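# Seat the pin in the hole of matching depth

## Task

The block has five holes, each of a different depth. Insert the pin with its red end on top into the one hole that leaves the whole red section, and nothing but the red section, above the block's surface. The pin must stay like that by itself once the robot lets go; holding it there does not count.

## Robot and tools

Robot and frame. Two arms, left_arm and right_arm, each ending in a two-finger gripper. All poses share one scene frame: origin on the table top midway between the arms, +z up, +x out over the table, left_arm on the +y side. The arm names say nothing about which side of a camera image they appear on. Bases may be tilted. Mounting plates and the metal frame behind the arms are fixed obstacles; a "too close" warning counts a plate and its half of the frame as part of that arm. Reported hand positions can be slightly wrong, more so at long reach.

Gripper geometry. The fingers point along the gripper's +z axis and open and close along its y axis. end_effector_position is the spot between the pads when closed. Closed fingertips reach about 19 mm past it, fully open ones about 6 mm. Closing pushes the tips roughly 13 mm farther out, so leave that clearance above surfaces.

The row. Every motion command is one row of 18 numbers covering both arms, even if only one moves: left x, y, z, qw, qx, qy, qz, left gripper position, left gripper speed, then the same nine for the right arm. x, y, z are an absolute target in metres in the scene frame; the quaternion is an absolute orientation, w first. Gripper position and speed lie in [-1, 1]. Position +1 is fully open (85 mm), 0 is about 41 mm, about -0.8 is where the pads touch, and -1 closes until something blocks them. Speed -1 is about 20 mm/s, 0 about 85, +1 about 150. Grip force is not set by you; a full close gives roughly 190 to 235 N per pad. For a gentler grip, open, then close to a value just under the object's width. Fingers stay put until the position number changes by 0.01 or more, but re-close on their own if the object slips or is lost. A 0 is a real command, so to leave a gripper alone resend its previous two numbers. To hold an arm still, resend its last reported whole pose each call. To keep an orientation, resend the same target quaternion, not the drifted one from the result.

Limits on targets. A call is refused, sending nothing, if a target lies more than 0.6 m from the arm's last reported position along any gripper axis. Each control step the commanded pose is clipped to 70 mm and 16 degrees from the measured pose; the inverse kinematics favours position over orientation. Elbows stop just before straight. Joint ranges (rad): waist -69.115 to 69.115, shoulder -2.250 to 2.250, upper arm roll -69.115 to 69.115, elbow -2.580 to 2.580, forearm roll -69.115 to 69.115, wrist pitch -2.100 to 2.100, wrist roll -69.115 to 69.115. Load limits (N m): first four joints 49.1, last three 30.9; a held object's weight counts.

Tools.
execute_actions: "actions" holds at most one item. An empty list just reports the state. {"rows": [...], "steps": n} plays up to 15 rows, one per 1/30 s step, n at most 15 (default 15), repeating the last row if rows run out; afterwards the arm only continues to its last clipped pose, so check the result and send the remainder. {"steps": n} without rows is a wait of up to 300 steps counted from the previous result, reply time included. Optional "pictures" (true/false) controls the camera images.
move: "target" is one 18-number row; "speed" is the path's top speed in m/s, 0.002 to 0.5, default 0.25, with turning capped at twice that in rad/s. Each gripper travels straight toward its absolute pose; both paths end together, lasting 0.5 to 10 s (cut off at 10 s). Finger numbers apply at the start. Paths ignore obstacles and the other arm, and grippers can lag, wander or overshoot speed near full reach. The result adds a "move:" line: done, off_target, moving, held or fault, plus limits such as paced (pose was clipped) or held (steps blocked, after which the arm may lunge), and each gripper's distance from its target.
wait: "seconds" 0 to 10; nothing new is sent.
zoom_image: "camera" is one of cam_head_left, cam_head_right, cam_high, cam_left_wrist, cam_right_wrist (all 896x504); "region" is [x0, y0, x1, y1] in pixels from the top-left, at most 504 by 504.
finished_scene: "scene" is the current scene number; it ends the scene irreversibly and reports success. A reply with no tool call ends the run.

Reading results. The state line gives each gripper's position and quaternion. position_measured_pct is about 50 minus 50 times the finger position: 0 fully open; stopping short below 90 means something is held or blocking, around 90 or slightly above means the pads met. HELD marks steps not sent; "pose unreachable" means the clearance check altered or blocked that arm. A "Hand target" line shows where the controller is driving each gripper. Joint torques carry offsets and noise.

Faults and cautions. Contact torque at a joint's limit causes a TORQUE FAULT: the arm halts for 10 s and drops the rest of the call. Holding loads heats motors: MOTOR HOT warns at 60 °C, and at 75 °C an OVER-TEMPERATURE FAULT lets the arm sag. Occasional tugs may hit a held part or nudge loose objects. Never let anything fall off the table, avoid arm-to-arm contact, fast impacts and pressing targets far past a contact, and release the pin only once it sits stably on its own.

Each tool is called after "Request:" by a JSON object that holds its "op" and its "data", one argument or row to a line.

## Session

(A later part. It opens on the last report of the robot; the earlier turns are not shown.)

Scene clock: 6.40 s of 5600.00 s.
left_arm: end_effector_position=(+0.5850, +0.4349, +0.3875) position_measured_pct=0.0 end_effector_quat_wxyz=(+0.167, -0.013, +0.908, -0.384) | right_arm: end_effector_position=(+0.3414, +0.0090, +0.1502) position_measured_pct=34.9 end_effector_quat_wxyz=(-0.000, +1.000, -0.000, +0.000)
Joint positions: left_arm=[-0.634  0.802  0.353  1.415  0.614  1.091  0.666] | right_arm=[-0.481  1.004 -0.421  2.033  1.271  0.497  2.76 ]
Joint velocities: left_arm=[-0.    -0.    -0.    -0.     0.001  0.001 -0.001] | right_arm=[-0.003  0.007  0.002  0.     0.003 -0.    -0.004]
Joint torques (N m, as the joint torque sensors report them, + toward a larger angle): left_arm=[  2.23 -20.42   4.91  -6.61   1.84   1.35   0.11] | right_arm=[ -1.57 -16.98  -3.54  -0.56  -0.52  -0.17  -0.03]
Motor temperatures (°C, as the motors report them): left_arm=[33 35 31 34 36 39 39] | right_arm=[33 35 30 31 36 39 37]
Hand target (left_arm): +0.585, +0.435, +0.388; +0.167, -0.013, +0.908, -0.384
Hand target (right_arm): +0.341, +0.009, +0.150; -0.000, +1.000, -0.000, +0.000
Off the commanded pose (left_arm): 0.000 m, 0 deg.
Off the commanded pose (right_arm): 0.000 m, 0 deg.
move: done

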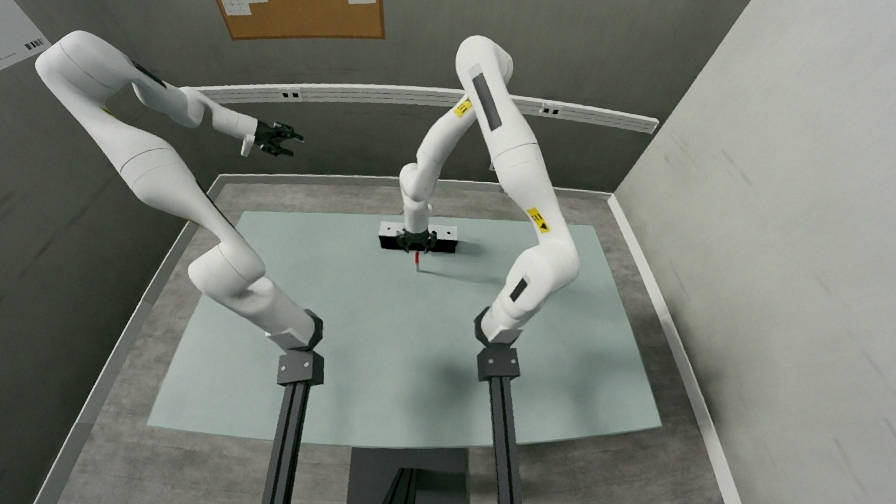

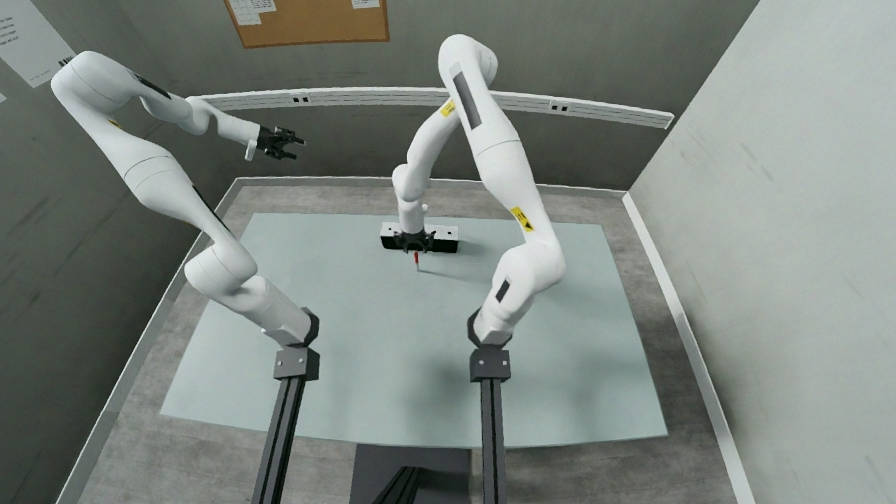

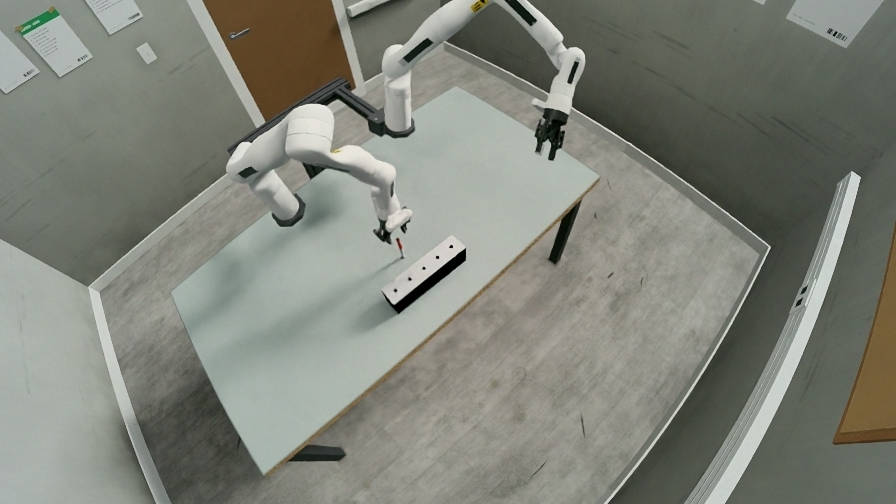

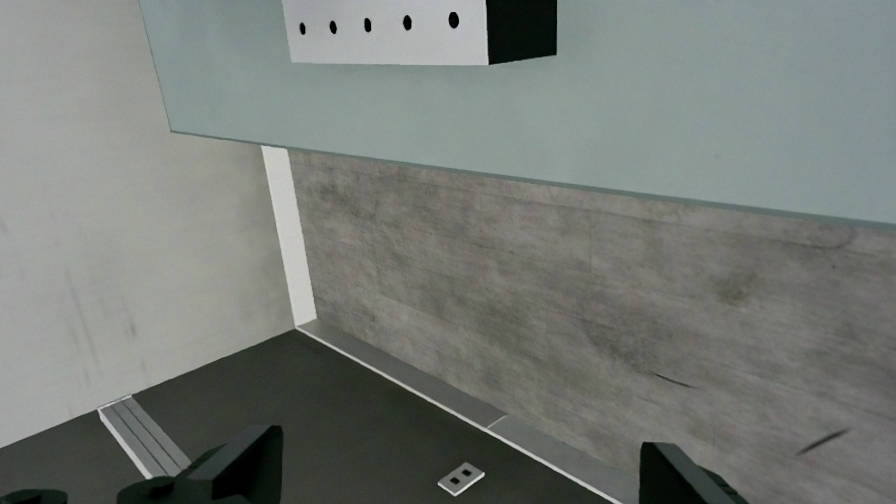

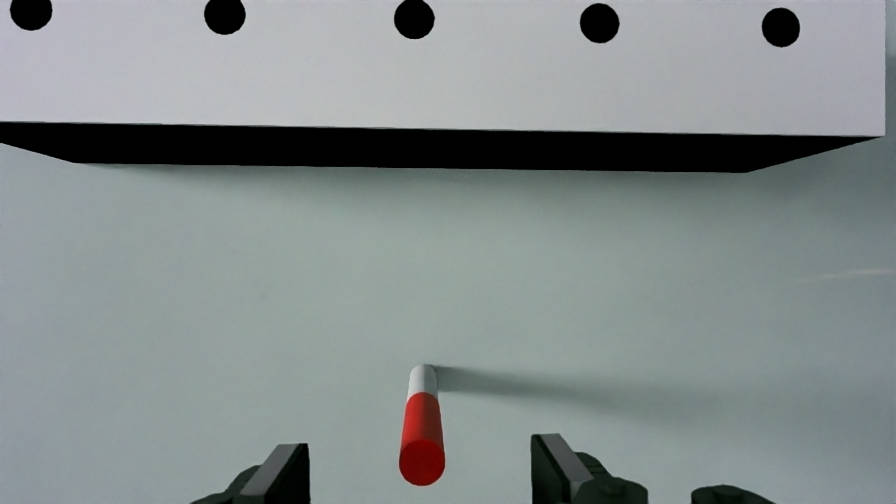

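Request:
{"op": "move", "data": {
  "target": [0.585,0.4349,0.3875,0.167,-0.013,0.908,-0.384,1,0,0.341,0.0085,0.107,0,1,0,0,0.3,0],
  "speed": 0.08
}}

Request:
{"op": "move", "data": {
  "target": [0.585,0.4349,0.3875,0.167,-0.013,0.908,-0.384,1,0,0.341,0.0085,0.107,0,1,0,0,-1,0]
}}

Request:
{"op": "move", "data": {
  "target": [0.585,0.4349,0.3875,0.167,-0.013,0.908,-0.384,1,0,0.341,0.0085,0.21,0,1,0,0,-1,0],
  "speed": 0.12
}}

Request:
{"op": "move", "data": {
  "target": [0.585,0.4349,0.3875,0.167,-0.013,0.908,-0.384,1,0,0.472,0.012,0.205,0,1,0,0,-1,0],
  "speed": 0.12
}}

Scene clock: 10.03 s of 5600.00 s.
left_arm: end_effector_position=(+0.5850, +0.4349, +0.3875) position_measured_pct=0.0 end_effector_quat_wxyz=(+0.167, -0.013, +0.908, -0.384) | right_arm: end_effector_position=(+0.3414, +0.0086, +0.1072) position_measured_pct=34.9 end_effector_quat_wxyz=(-0.000, +1.000, -0.000, +0.000)
Joint positions: left_arm=[-0.634  0.802  0.353  1.415  0.614  1.091  0.666] | right_arm=[-0.514  1.103 -0.348  2.005  1.429  0.436  2.623]
Joint velocities: left_arm=[ 0.    -0.     0.     0.002  0.    -0.    -0.   ] | right_arm=[-0.003  0.006  0.002 -0.     0.006 -0.001 -0.007]
Joint torques (N m, as the joint torque sensors report them, + toward a larger angle): left_arm=[  2.19 -20.42   4.87  -6.51   1.78   1.3   -0.05] | right_arm=[ -2.42 -17.42  -3.01   0.29  -0.24  -0.41   0.25]
Motor temperatures (°C, as the motors report them): left_arm=[33 35 31 34 36 39 39] | right_arm=[33 35 30 31 36 39 37]
Hand target (left_arm): +0.585, +0.435, +0.388; +0.167, -0.013, +0.908, -0.384
Hand target (right_arm): +0.341, +0.009, +0.107; -0.000, +1.000, -0.000, +0.000
Off the commanded pose (left_arm): 0.000 m, 0 deg.
Off the commanded pose (right_arm): 0.000 m, 0 deg.
move: done

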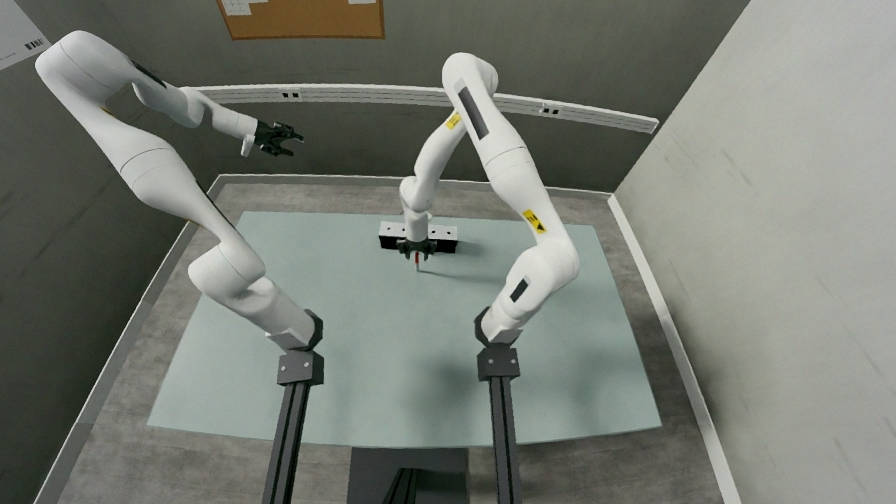

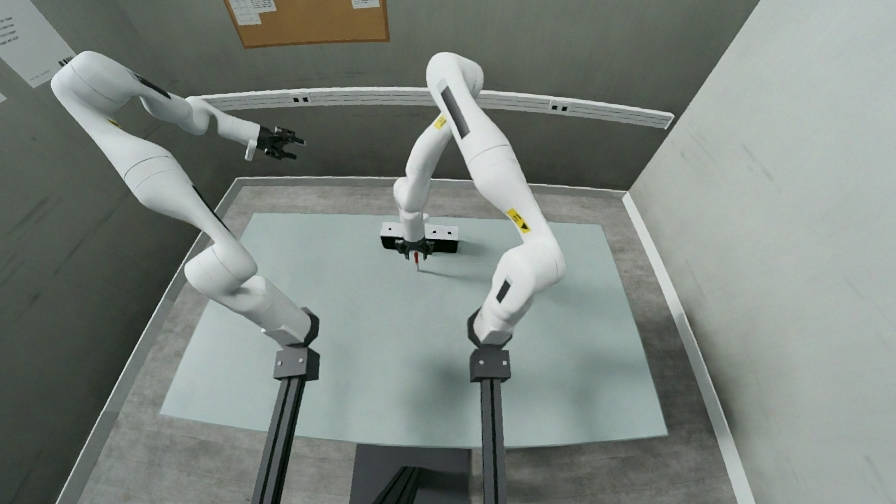

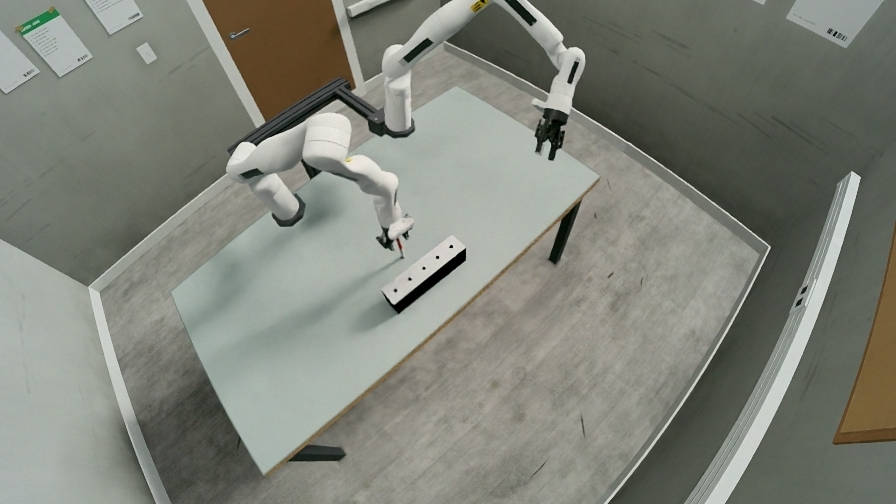

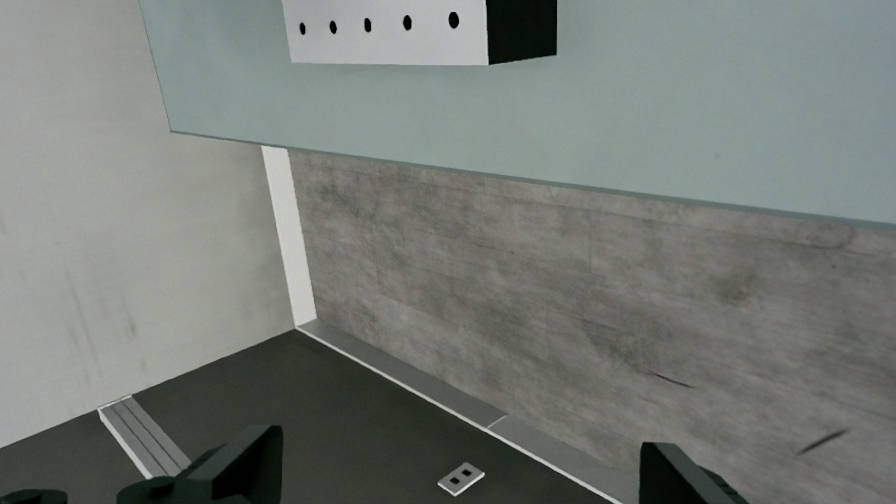

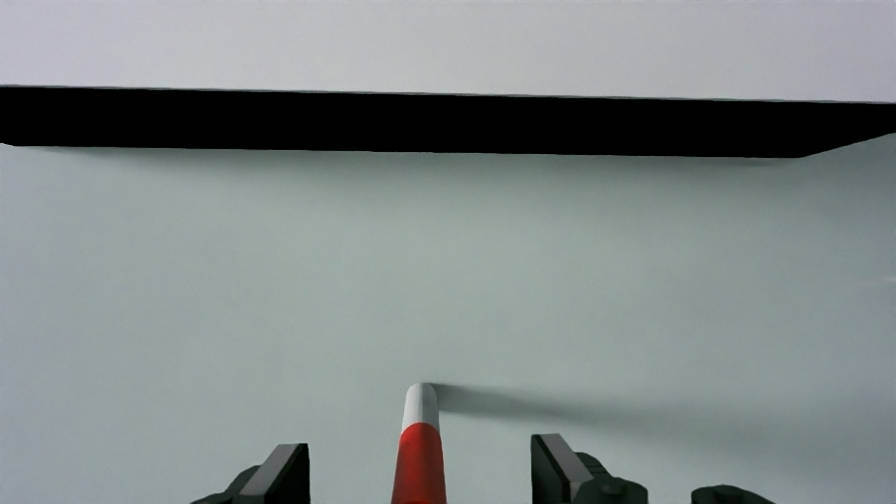

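Scene clock: 10.83 s of 5600.00 s.
left_arm: end_effector_position=(+0.5850, +0.4349, +0.3875) position_measured_pct=0.0 end_effector_quat_wxyz=(+0.167, -0.013, +0.908, -0.384) | right_arm: end_effector_position=(+0.3411, +0.0086, +0.1072) position_measured_pct=80.6 end_effector_quat_wxyz=(-0.000, +1.000, +0.000, +0.000)
Joint positions: left_arm=[-0.634  0.802  0.353  1.415  0.614  1.091  0.666] | right_arm=[-0.514  1.103 -0.349  2.005  1.429  0.436  2.623]
Joint velocities: left_arm=[ 0.    -0.001 -0.    -0.001  0.     0.001  0.   ] | right_arm=[-0.     0.001  0.001  0.    -0.     0.001  0.001]
Joint torques (N m, as the joint torque sensors report them, + toward a larger angle): left_arm=[  2.42 -20.65   5.1   -6.69   1.82   1.25   0.05] | right_arm=[ -1.85 -16.94  -2.81   0.16  -0.14  -0.21   0.03]
Motor temperatures (°C, as the motors report them): left_arm=[33 35 31 34 36 39 39] | right_arm=[33 35 30 31 36 39 37]
Hand target (left_arm): +0.585, +0.435, +0.388; +0.167, -0.013, +0.908, -0.384
Hand target (right_arm): +0.341, +0.009, +0.107; +0.000, +1.000, -0.000, +0.000
Off the commanded pose (left_arm): 0.000 m, 0 deg.
Off the commanded pose (right_arm): 0.000 m, 0 deg.
move: done

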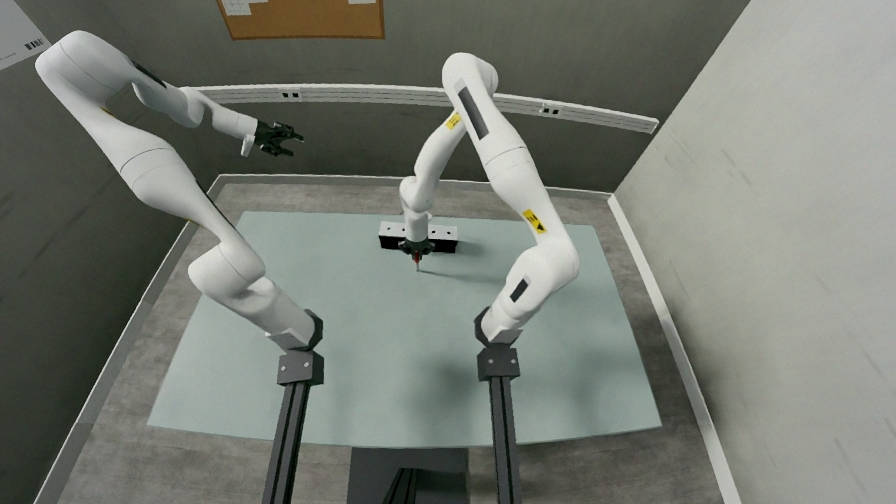

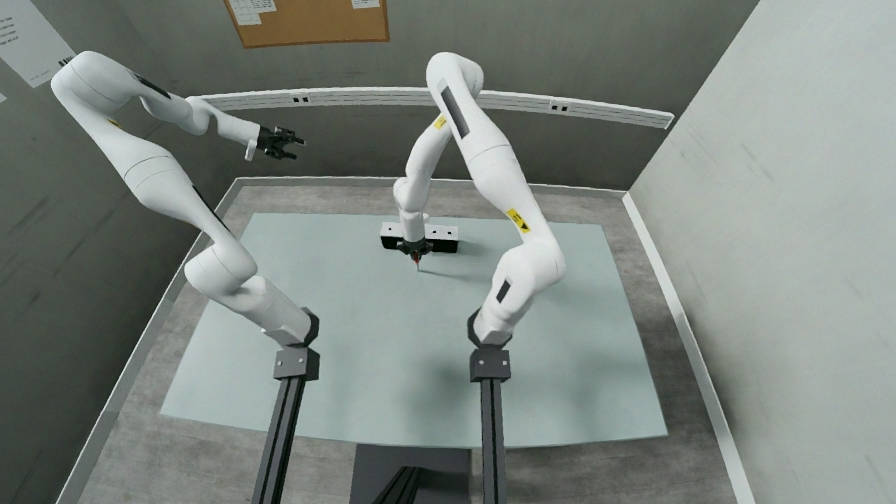

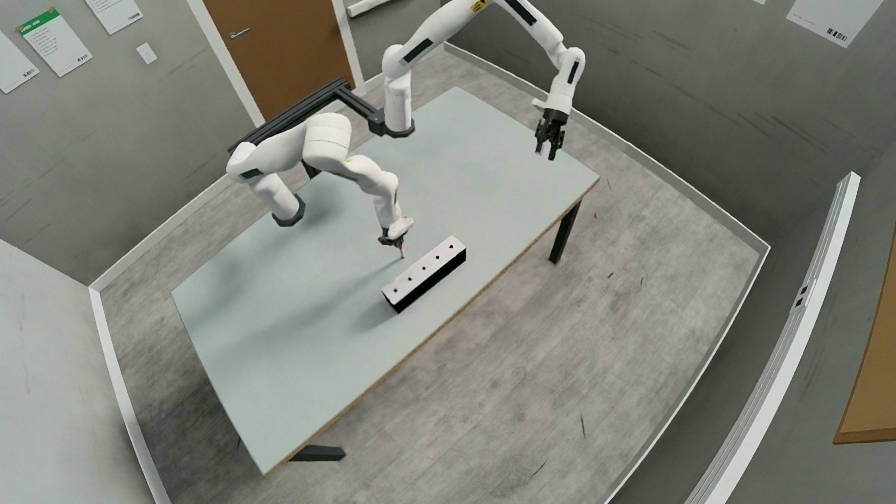

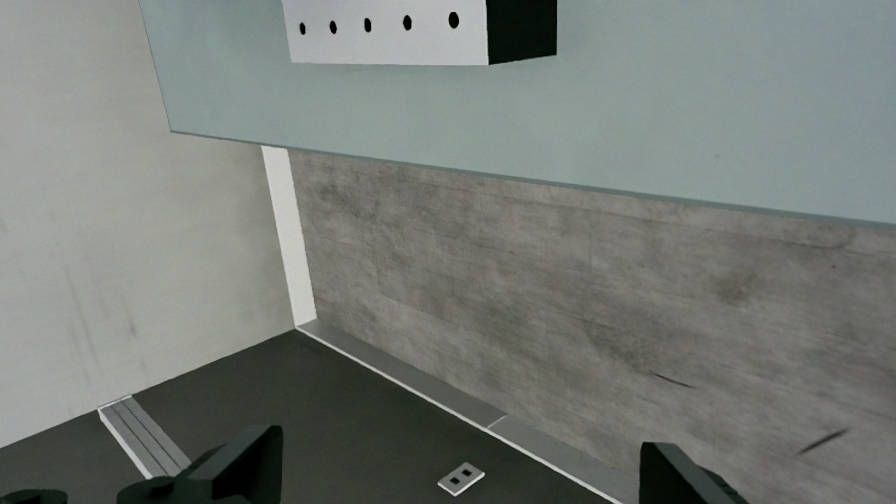

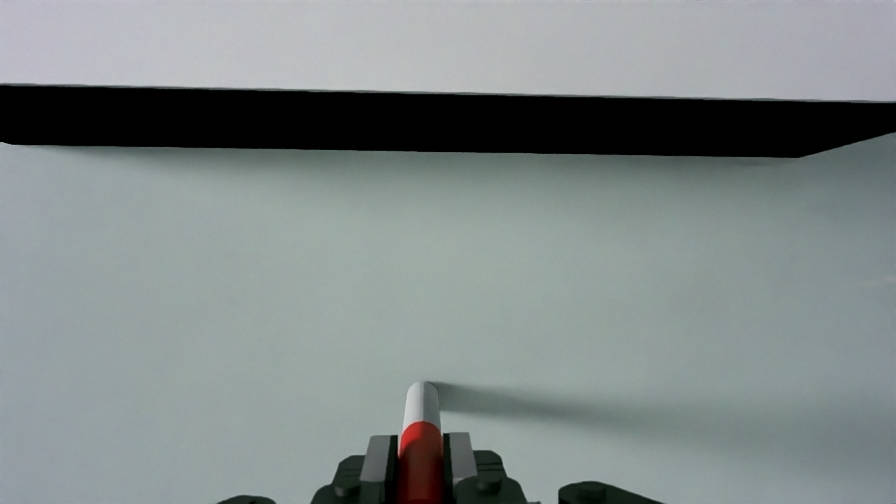

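Scene clock: 12.10 s of 5600.00 s.
left_arm: end_effector_position=(+0.5850, +0.4349, +0.3875) position_measured_pct=0.0 end_effector_quat_wxyz=(+0.167, -0.013, +0.908, -0.384) | right_arm: end_effector_position=(+0.3406, +0.0084, +0.2099) position_measured_pct=80.6 end_effector_quat_wxyz=(+0.000, +1.000, +0.001, -0.000)
Joint positions: left_arm=[-0.634  0.802  0.353  1.415  0.614  1.091  0.666] | right_arm=[-0.429  0.871 -0.53   2.05   1.067  0.599  2.935]
Joint velocities: left_arm=[-0.    -0.    -0.     0.    -0.001 -0.     0.001] | right_arm=[ 0.003 -0.005  0.001 -0.    -0.002 -0.002  0.001]
Joint torques (N m, as the joint torque sensors report them, + toward a larger angle): left_arm=[  2.33 -20.65   4.99  -6.74   1.76   1.1    0.2 ] | right_arm=[ -1.29 -16.56  -3.64  -1.72  -0.09   0.01   0.09]
Motor temperatures (°C, as the motors report them): left_arm=[33 35 31 34 36 39 39] | right_arm=[33 35 30 31 36 39 37]
Hand target (left_arm): +0.585, +0.435, +0.388; +0.167, -0.013, +0.908, -0.384
Hand target (right_arm): +0.341, +0.008, +0.210; +0.000, +1.000, +0.000, -0.000
Off the commanded pose (left_arm): 0.000 m, 0 deg.
Off the commanded pose (right_arm): 0.000 m, 0 deg.
move: done

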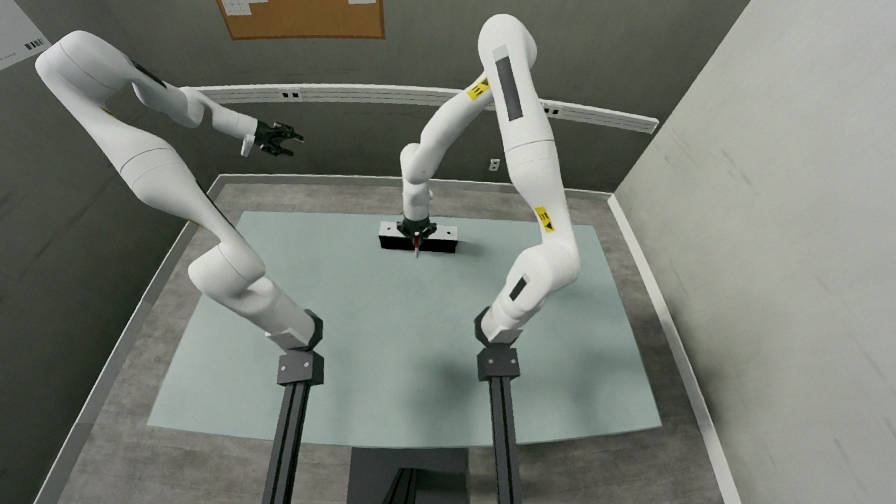

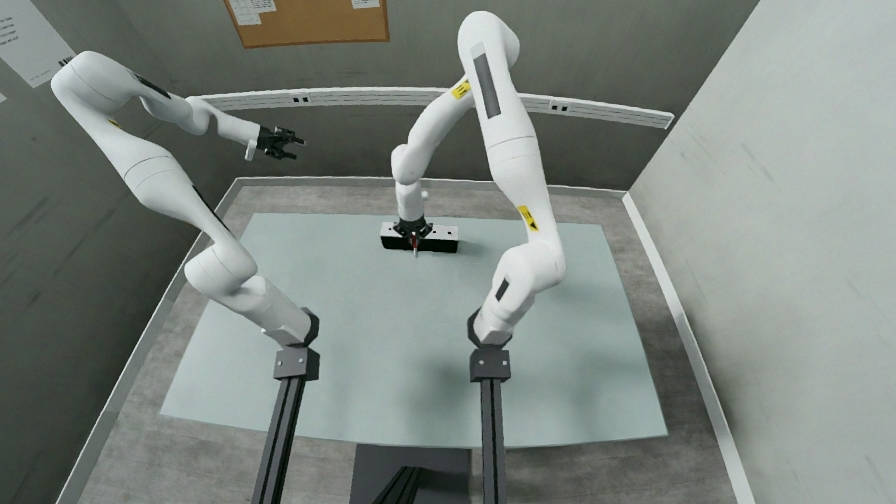

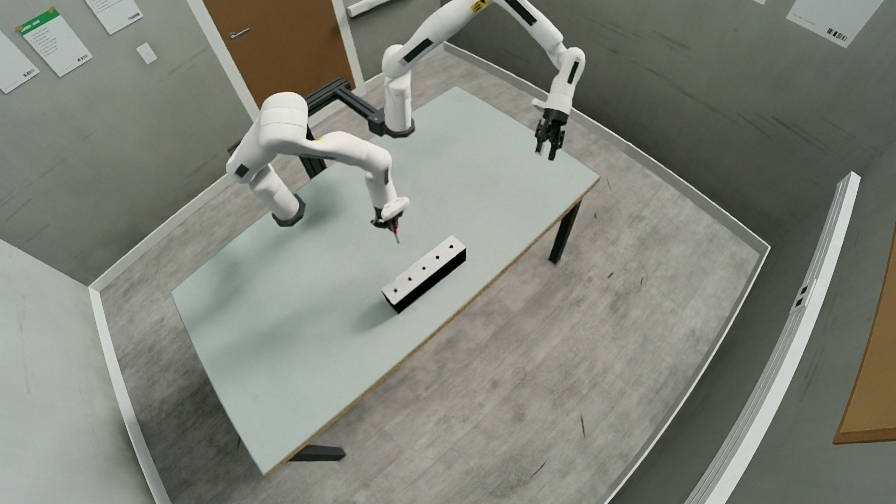

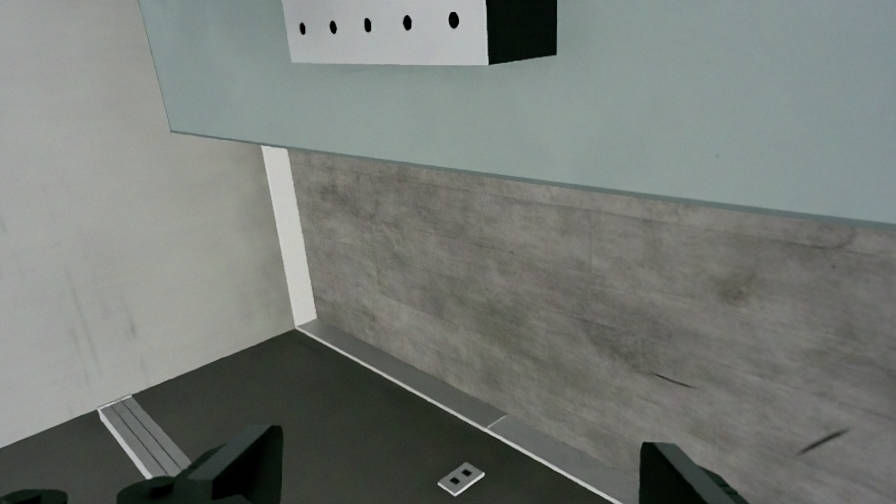

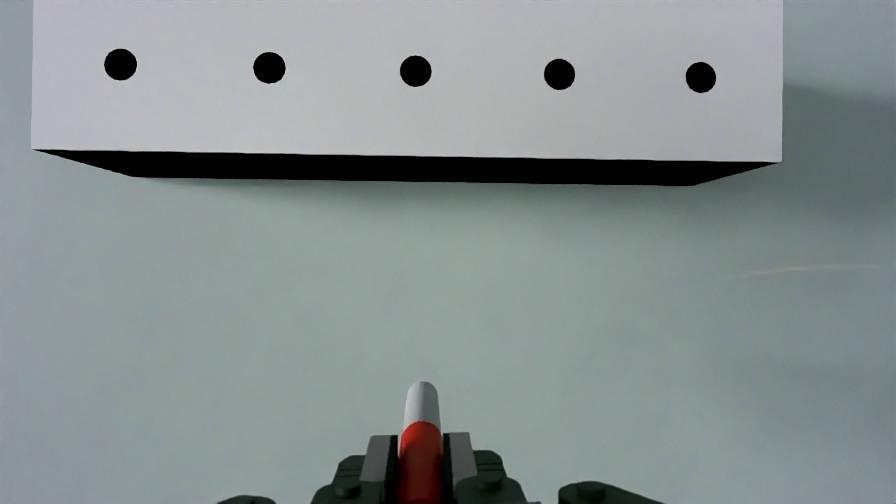

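Scene clock: 13.57 s of 5600.00 s.
left_arm: end_effector_position=(+0.5850, +0.4349, +0.3875) position_measured_pct=0.0 end_effector_quat_wxyz=(+0.167, -0.013, +0.908, -0.384) | right_arm: end_effector_position=(+0.4720, +0.0122, +0.2054) position_measured_pct=80.6 end_effector_quat_wxyz=(-0.001, +1.000, +0.000, -0.000)
Joint positions: left_arm=[-0.634  0.802  0.353  1.415  0.614  1.091  0.666] | right_arm=[-0.249  0.987 -0.599  1.671  0.912  0.811  3.382]
Joint velocities: left_arm=[ 0.    -0.001  0.    -0.    -0.001  0.     0.   ] | right_arm=[-0.     0.007  0.002 -0.003 -0.003  0.001  0.003]
Joint torques (N m, as the joint torque sensors report them, + toward a larger angle): left_arm=[  2.18 -20.52   5.06  -6.73   1.94   1.34   0.03] | right_arm=[ -1.86 -19.62  -4.51  -3.67  -0.05  -0.33   0.28]
Motor temperatures (°C, as the motors report them): left_arm=[33 35 31 34 36 39 39] | right_arm=[33 35 30 31 36 39 37]
Hand target (left_arm): +0.585, +0.435, +0.388; +0.167, -0.013, +0.908, -0.384
Hand target (right_arm): +0.472, +0.012, +0.205; -0.000, +1.000, +0.000, -0.000
Off the commanded pose (left_arm): 0.000 m, 0 deg.
Off the commanded pose (right_arm): 0.000 m, 0 deg.
move: done

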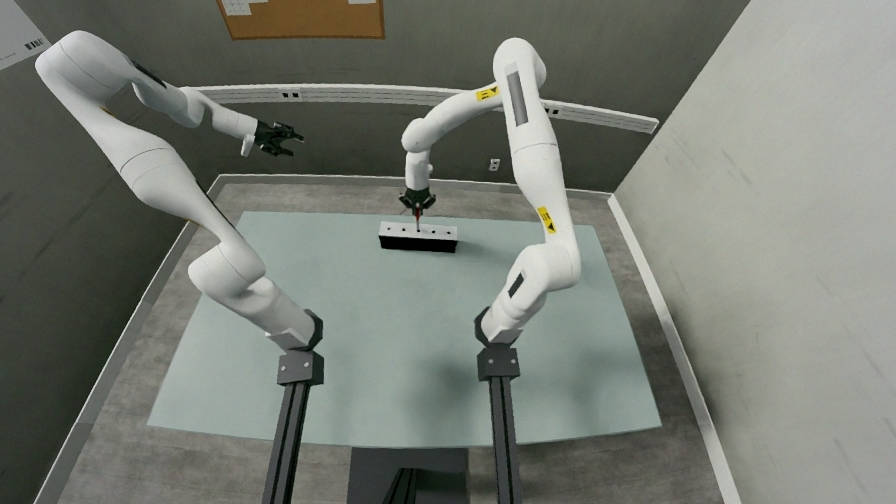

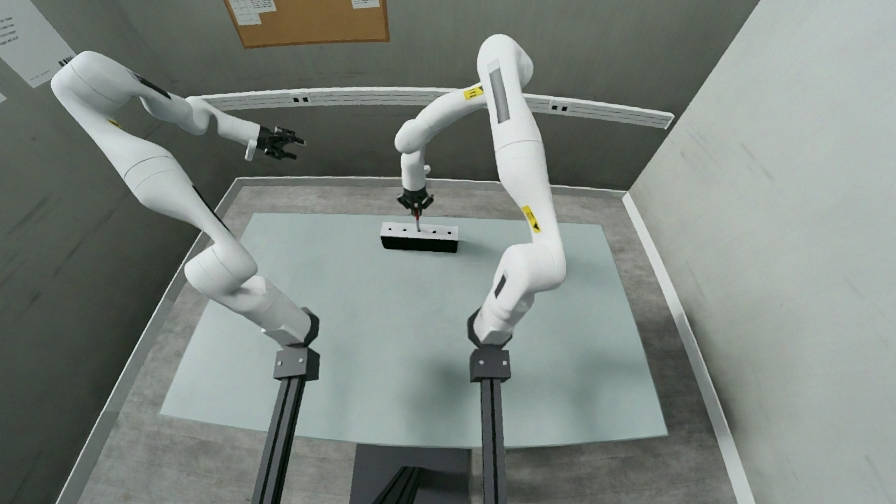

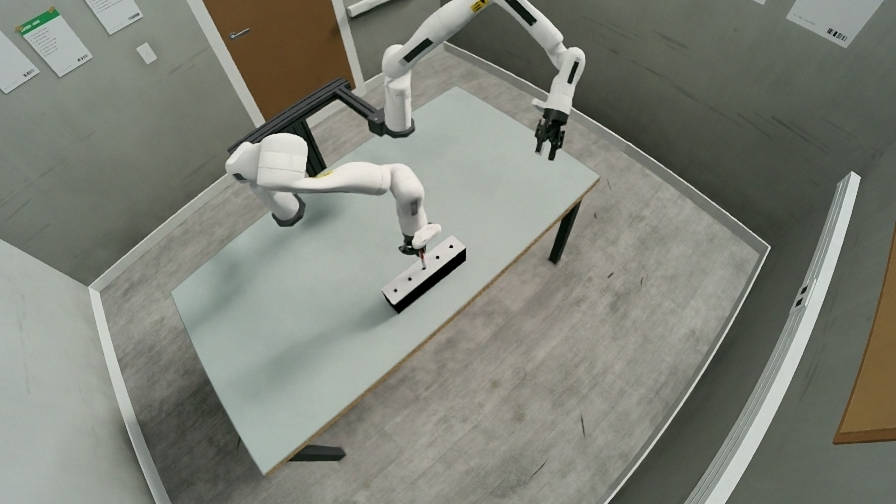

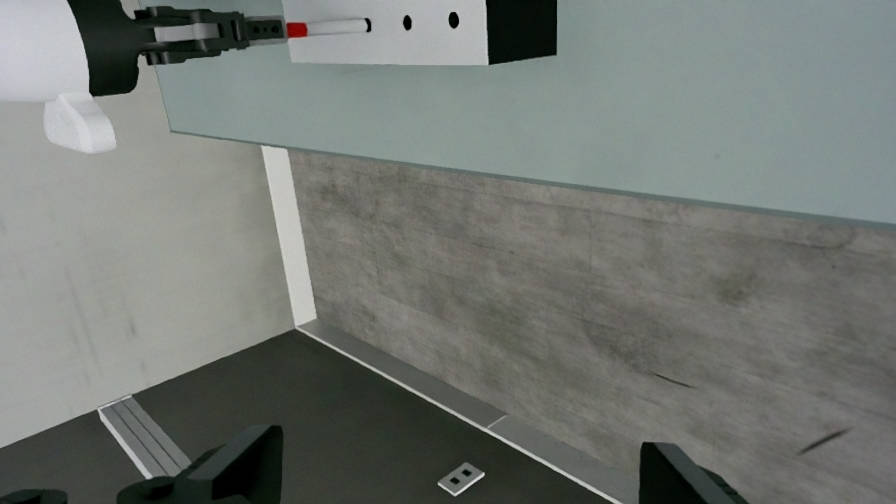

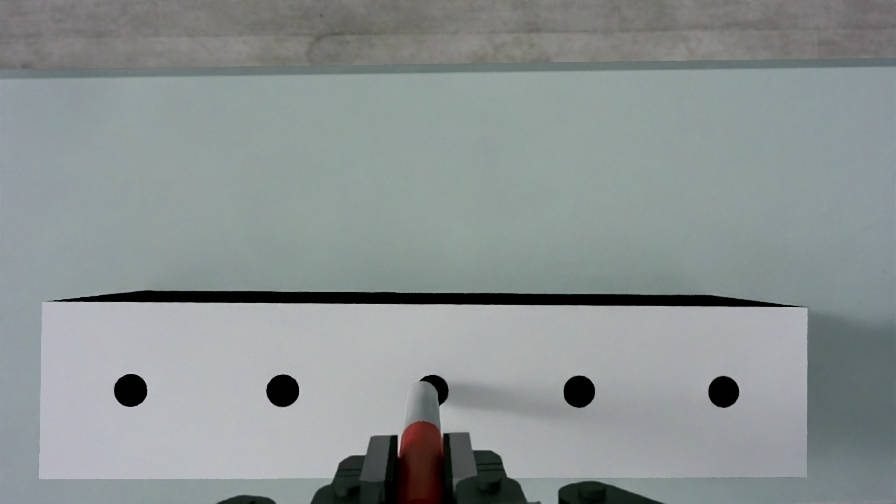

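Request:
{"op": "move", "data": {
  "target": [0.585,0.4349,0.3875,0.167,-0.013,0.908,-0.384,1,0,0.472,0.0084,0.2,0,1,0,0,-1,0],
  "speed": 0.03
}}

Request:
{"op": "zoom_image", "data": {
  "camera": "cam_right_wrist",
  "region": [370,350,470,440]
}}

Scene clock: 15.20 s of 5600.00 s.
left_arm: end_effector_position=(+0.5850, +0.4349, +0.3875) position_measured_pct=0.0 end_effector_quat_wxyz=(+0.167, -0.013, +0.908, -0.384) | right_arm: end_effector_position=(+0.4720, +0.0084, +0.2000) position_measured_pct=80.6 end_effector_quat_wxyz=(+0.000, +1.000, -0.000, +0.000)
Joint positions: left_arm=[-0.634  0.802  0.353  1.415  0.614  1.091  0.666] | right_arm=[-0.245  0.993 -0.591  1.678  0.922  0.798  3.378]
Joint velocities: left_arm=[ 0.     0.    -0.    -0.001  0.002  0.002 -0.001] | right_arm=[ 0.001  0.001 -0.     0.001  0.     0.     0.   ]
Joint torques (N m, as the joint torque sensors report them, + toward a larger angle): left_arm=[  1.95 -20.53   5.17  -6.95   1.7    1.47   0.09] | right_arm=[ -1.78 -20.12  -5.09  -3.19  -0.27  -0.68  -0.04]
Motor temperatures (°C, as the motors report them): left_arm=[33 35 31 34 36 39 39] | right_arm=[33 35 30 31 36 39 37]
Hand target (left_arm): +0.585, +0.435, +0.388; +0.167, -0.013, +0.908, -0.384
Hand target (right_arm): +0.472, +0.008, +0.200; +0.000, +1.000, -0.000, +0.000
Off the commanded pose (left_arm): 0.000 m, 0 deg.
Off the commanded pose (right_arm): 0.000 m, 0 deg.
move: done

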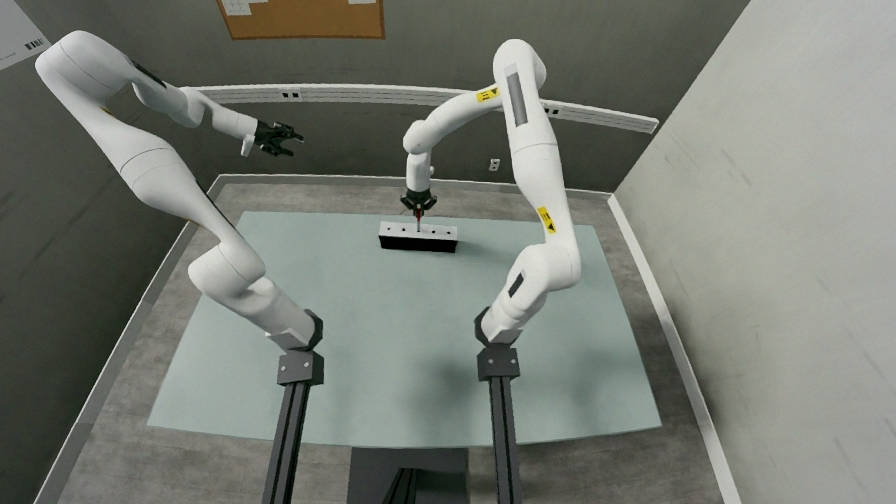

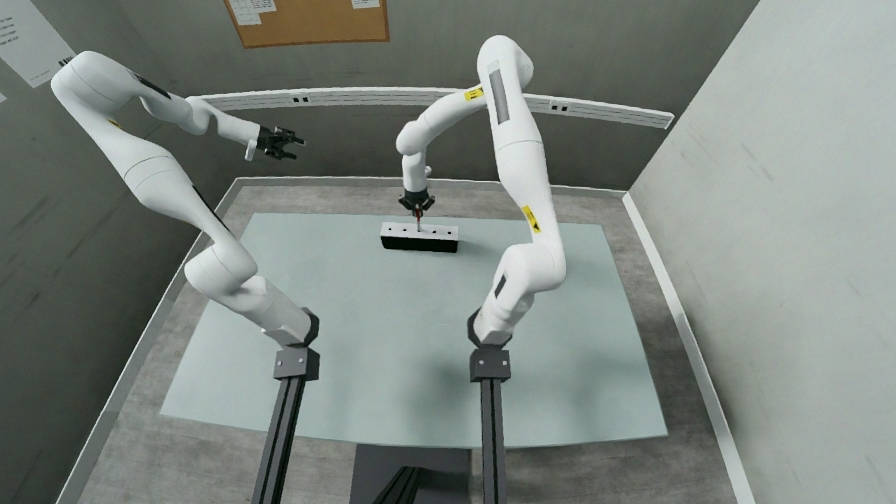

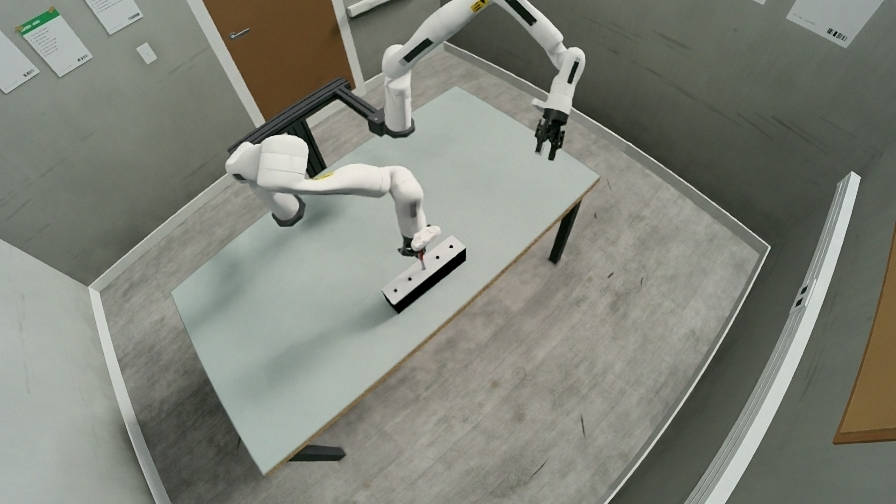

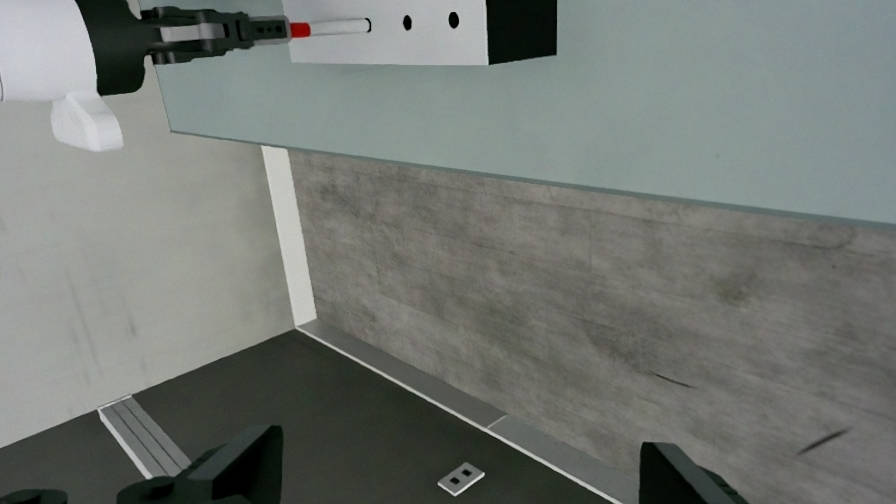

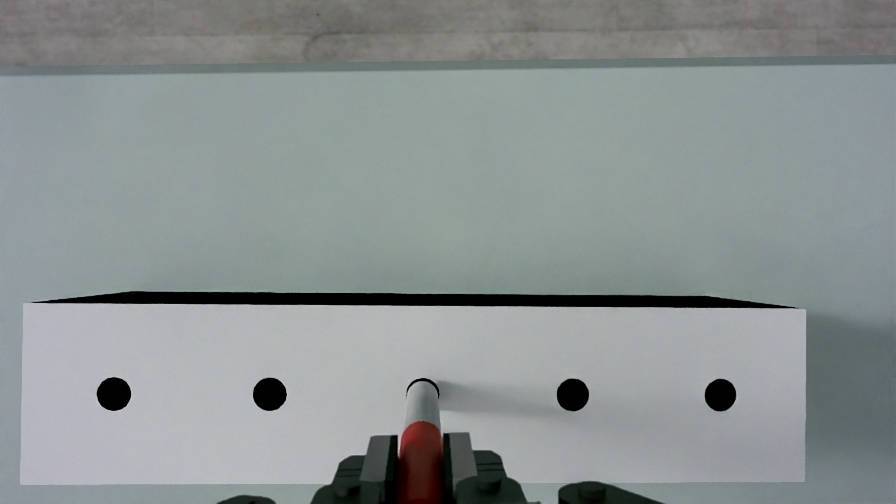

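Region (370, 350, 470, 440) of cam_right_wrist's 896x504 image, scaled by 5.040; it fills the top 454 rows of this view, and the rest is white.

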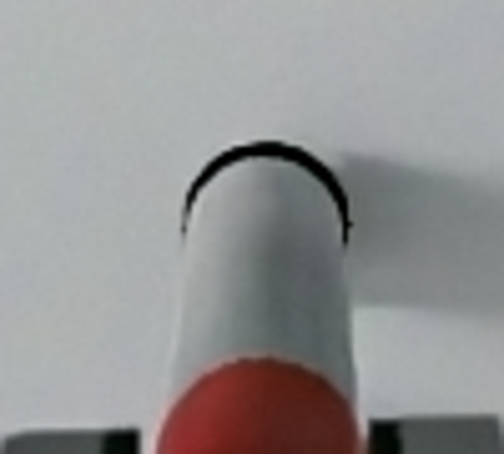

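Request:
{"op": "execute_actions", "data": {
  "actions": [
    {"rows":[[0.585,0.4349,0.3875,0.167,-0.013,0.908,-0.384,1,0,0.472,0.0083,0.199,0,1,0,0,-1,0],[0.585,0.4349,0.3875,0.167,-0.013,0.908,-0.384,1,0,0.472,0.0083,0.198,0,1,0,0,-1,0],[0.585,0.4349,0.3875,0.167,-0.013,0.908,-0.384,1,0,0.472,0.0083,0.197,0,1,0,0,-1,0],[0.585,0.4349,0.3875,0.167,-0.013,0.908,-0.384,1,0,0.472,0.0083,0.196,0,1,0,0,-1,0],[0.585,0.4349,0.3875,0.167,-0.013,0.908,-0.384,1,0,0.472,0.0083,0.195,0,1,0,0,-1,0],[0.585,0.4349,0.3875,0.167,-0.013,0.908,-0.384,1,0,0.472,0.0083,0.194,0,1,0,0,-1,0],[0.585,0.4349,0.3875,0.167,-0.013,0.908,-0.384,1,0,0.472,0.0083,0.193,0,1,0,0,-1,0],[0.585,0.4349,0.3875,0.167,-0.013,0.908,-0.384,1,0,0.472,0.0083,0.192,0,1,0,0,-1,0]],"steps":12}
  ],
  "pictures": false
}}

Scene clock: 20.40 s of 5600.00 s.
left_arm: end_effector_position=(+0.5850, +0.4349, +0.3875) position_measured_pct=0.0 end_effector_quat_wxyz=(+0.167, -0.013, +0.908, -0.384) | right_arm: end_effector_position=(+0.4721, +0.0082, +0.1922) position_measured_pct=80.6 end_effector_quat_wxyz=(-0.000, +1.000, -0.000, +0.000)
Joint positions: left_arm=[-0.634  0.802  0.353  1.415  0.614  1.091  0.666] | right_arm=[-0.248  1.007 -0.582  1.677  0.934  0.785  3.369]
Joint velocities: left_arm=[-0.     0.     0.    -0.    -0.002  0.    -0.   ] | right_arm=[-0.003  0.006  0.004 -0.001  0.005 -0.005 -0.003]
Joint torques (N m, as the joint torque sensors report them, + toward a larger angle): left_arm=[  2.3  -20.29   5.12  -6.7    1.93   1.14   0.06] | right_arm=[ -1.92 -19.53  -4.72  -3.11  -0.18  -0.16   0.23]
Motor temperatures (°C, as the motors report them): left_arm=[33 35 31 34 36 39 39] | right_arm=[33 36 30 31 36 39 37]
Hand target (left_arm): +0.585, +0.435, +0.388; +0.167, -0.013, +0.908, -0.384
Hand target (right_arm): +0.472, +0.008, +0.192; +0.000, +1.000, -0.000, +0.000
Off the commanded pose (left_arm): 0.000 m, 0 deg.
Off the commanded pose (right_arm): 0.000 m, 0 deg.
Steps of this call (steps 1 to 90: nothing new was sent; then 1.80 s passed at rest; steps 91 to 102: all 12 steps of this action). Readings (end_effector_position | what the end effector reports):
91: left_arm (+0.5850, +0.4349, +0.3875) | right_arm (+0.4720, +0.0084, +0.1998) | left_arm position_measured_pct=0.0 | right_arm position_measured_pct=80.6
92: left_arm (+0.5850, +0.4349, +0.3875) | right_arm (+0.4719, +0.0085, +0.1993) | left_arm position_measured_pct=0.0 | right_arm position_measured_pct=80.6
94: left_arm (+0.5850, +0.4349, +0.3875) | right_arm (+0.4719, +0.0085, +0.1977) | left_arm position_measured_pct=0.0 | right_arm position_measured_pct=80.6
98: left_arm (+0.5850, +0.4349, +0.3875) | right_arm (+0.4719, +0.0083, +0.1939) | left_arm position_measured_pct=0.0 | right_arm position_measured_pct=80.6
102: the state above


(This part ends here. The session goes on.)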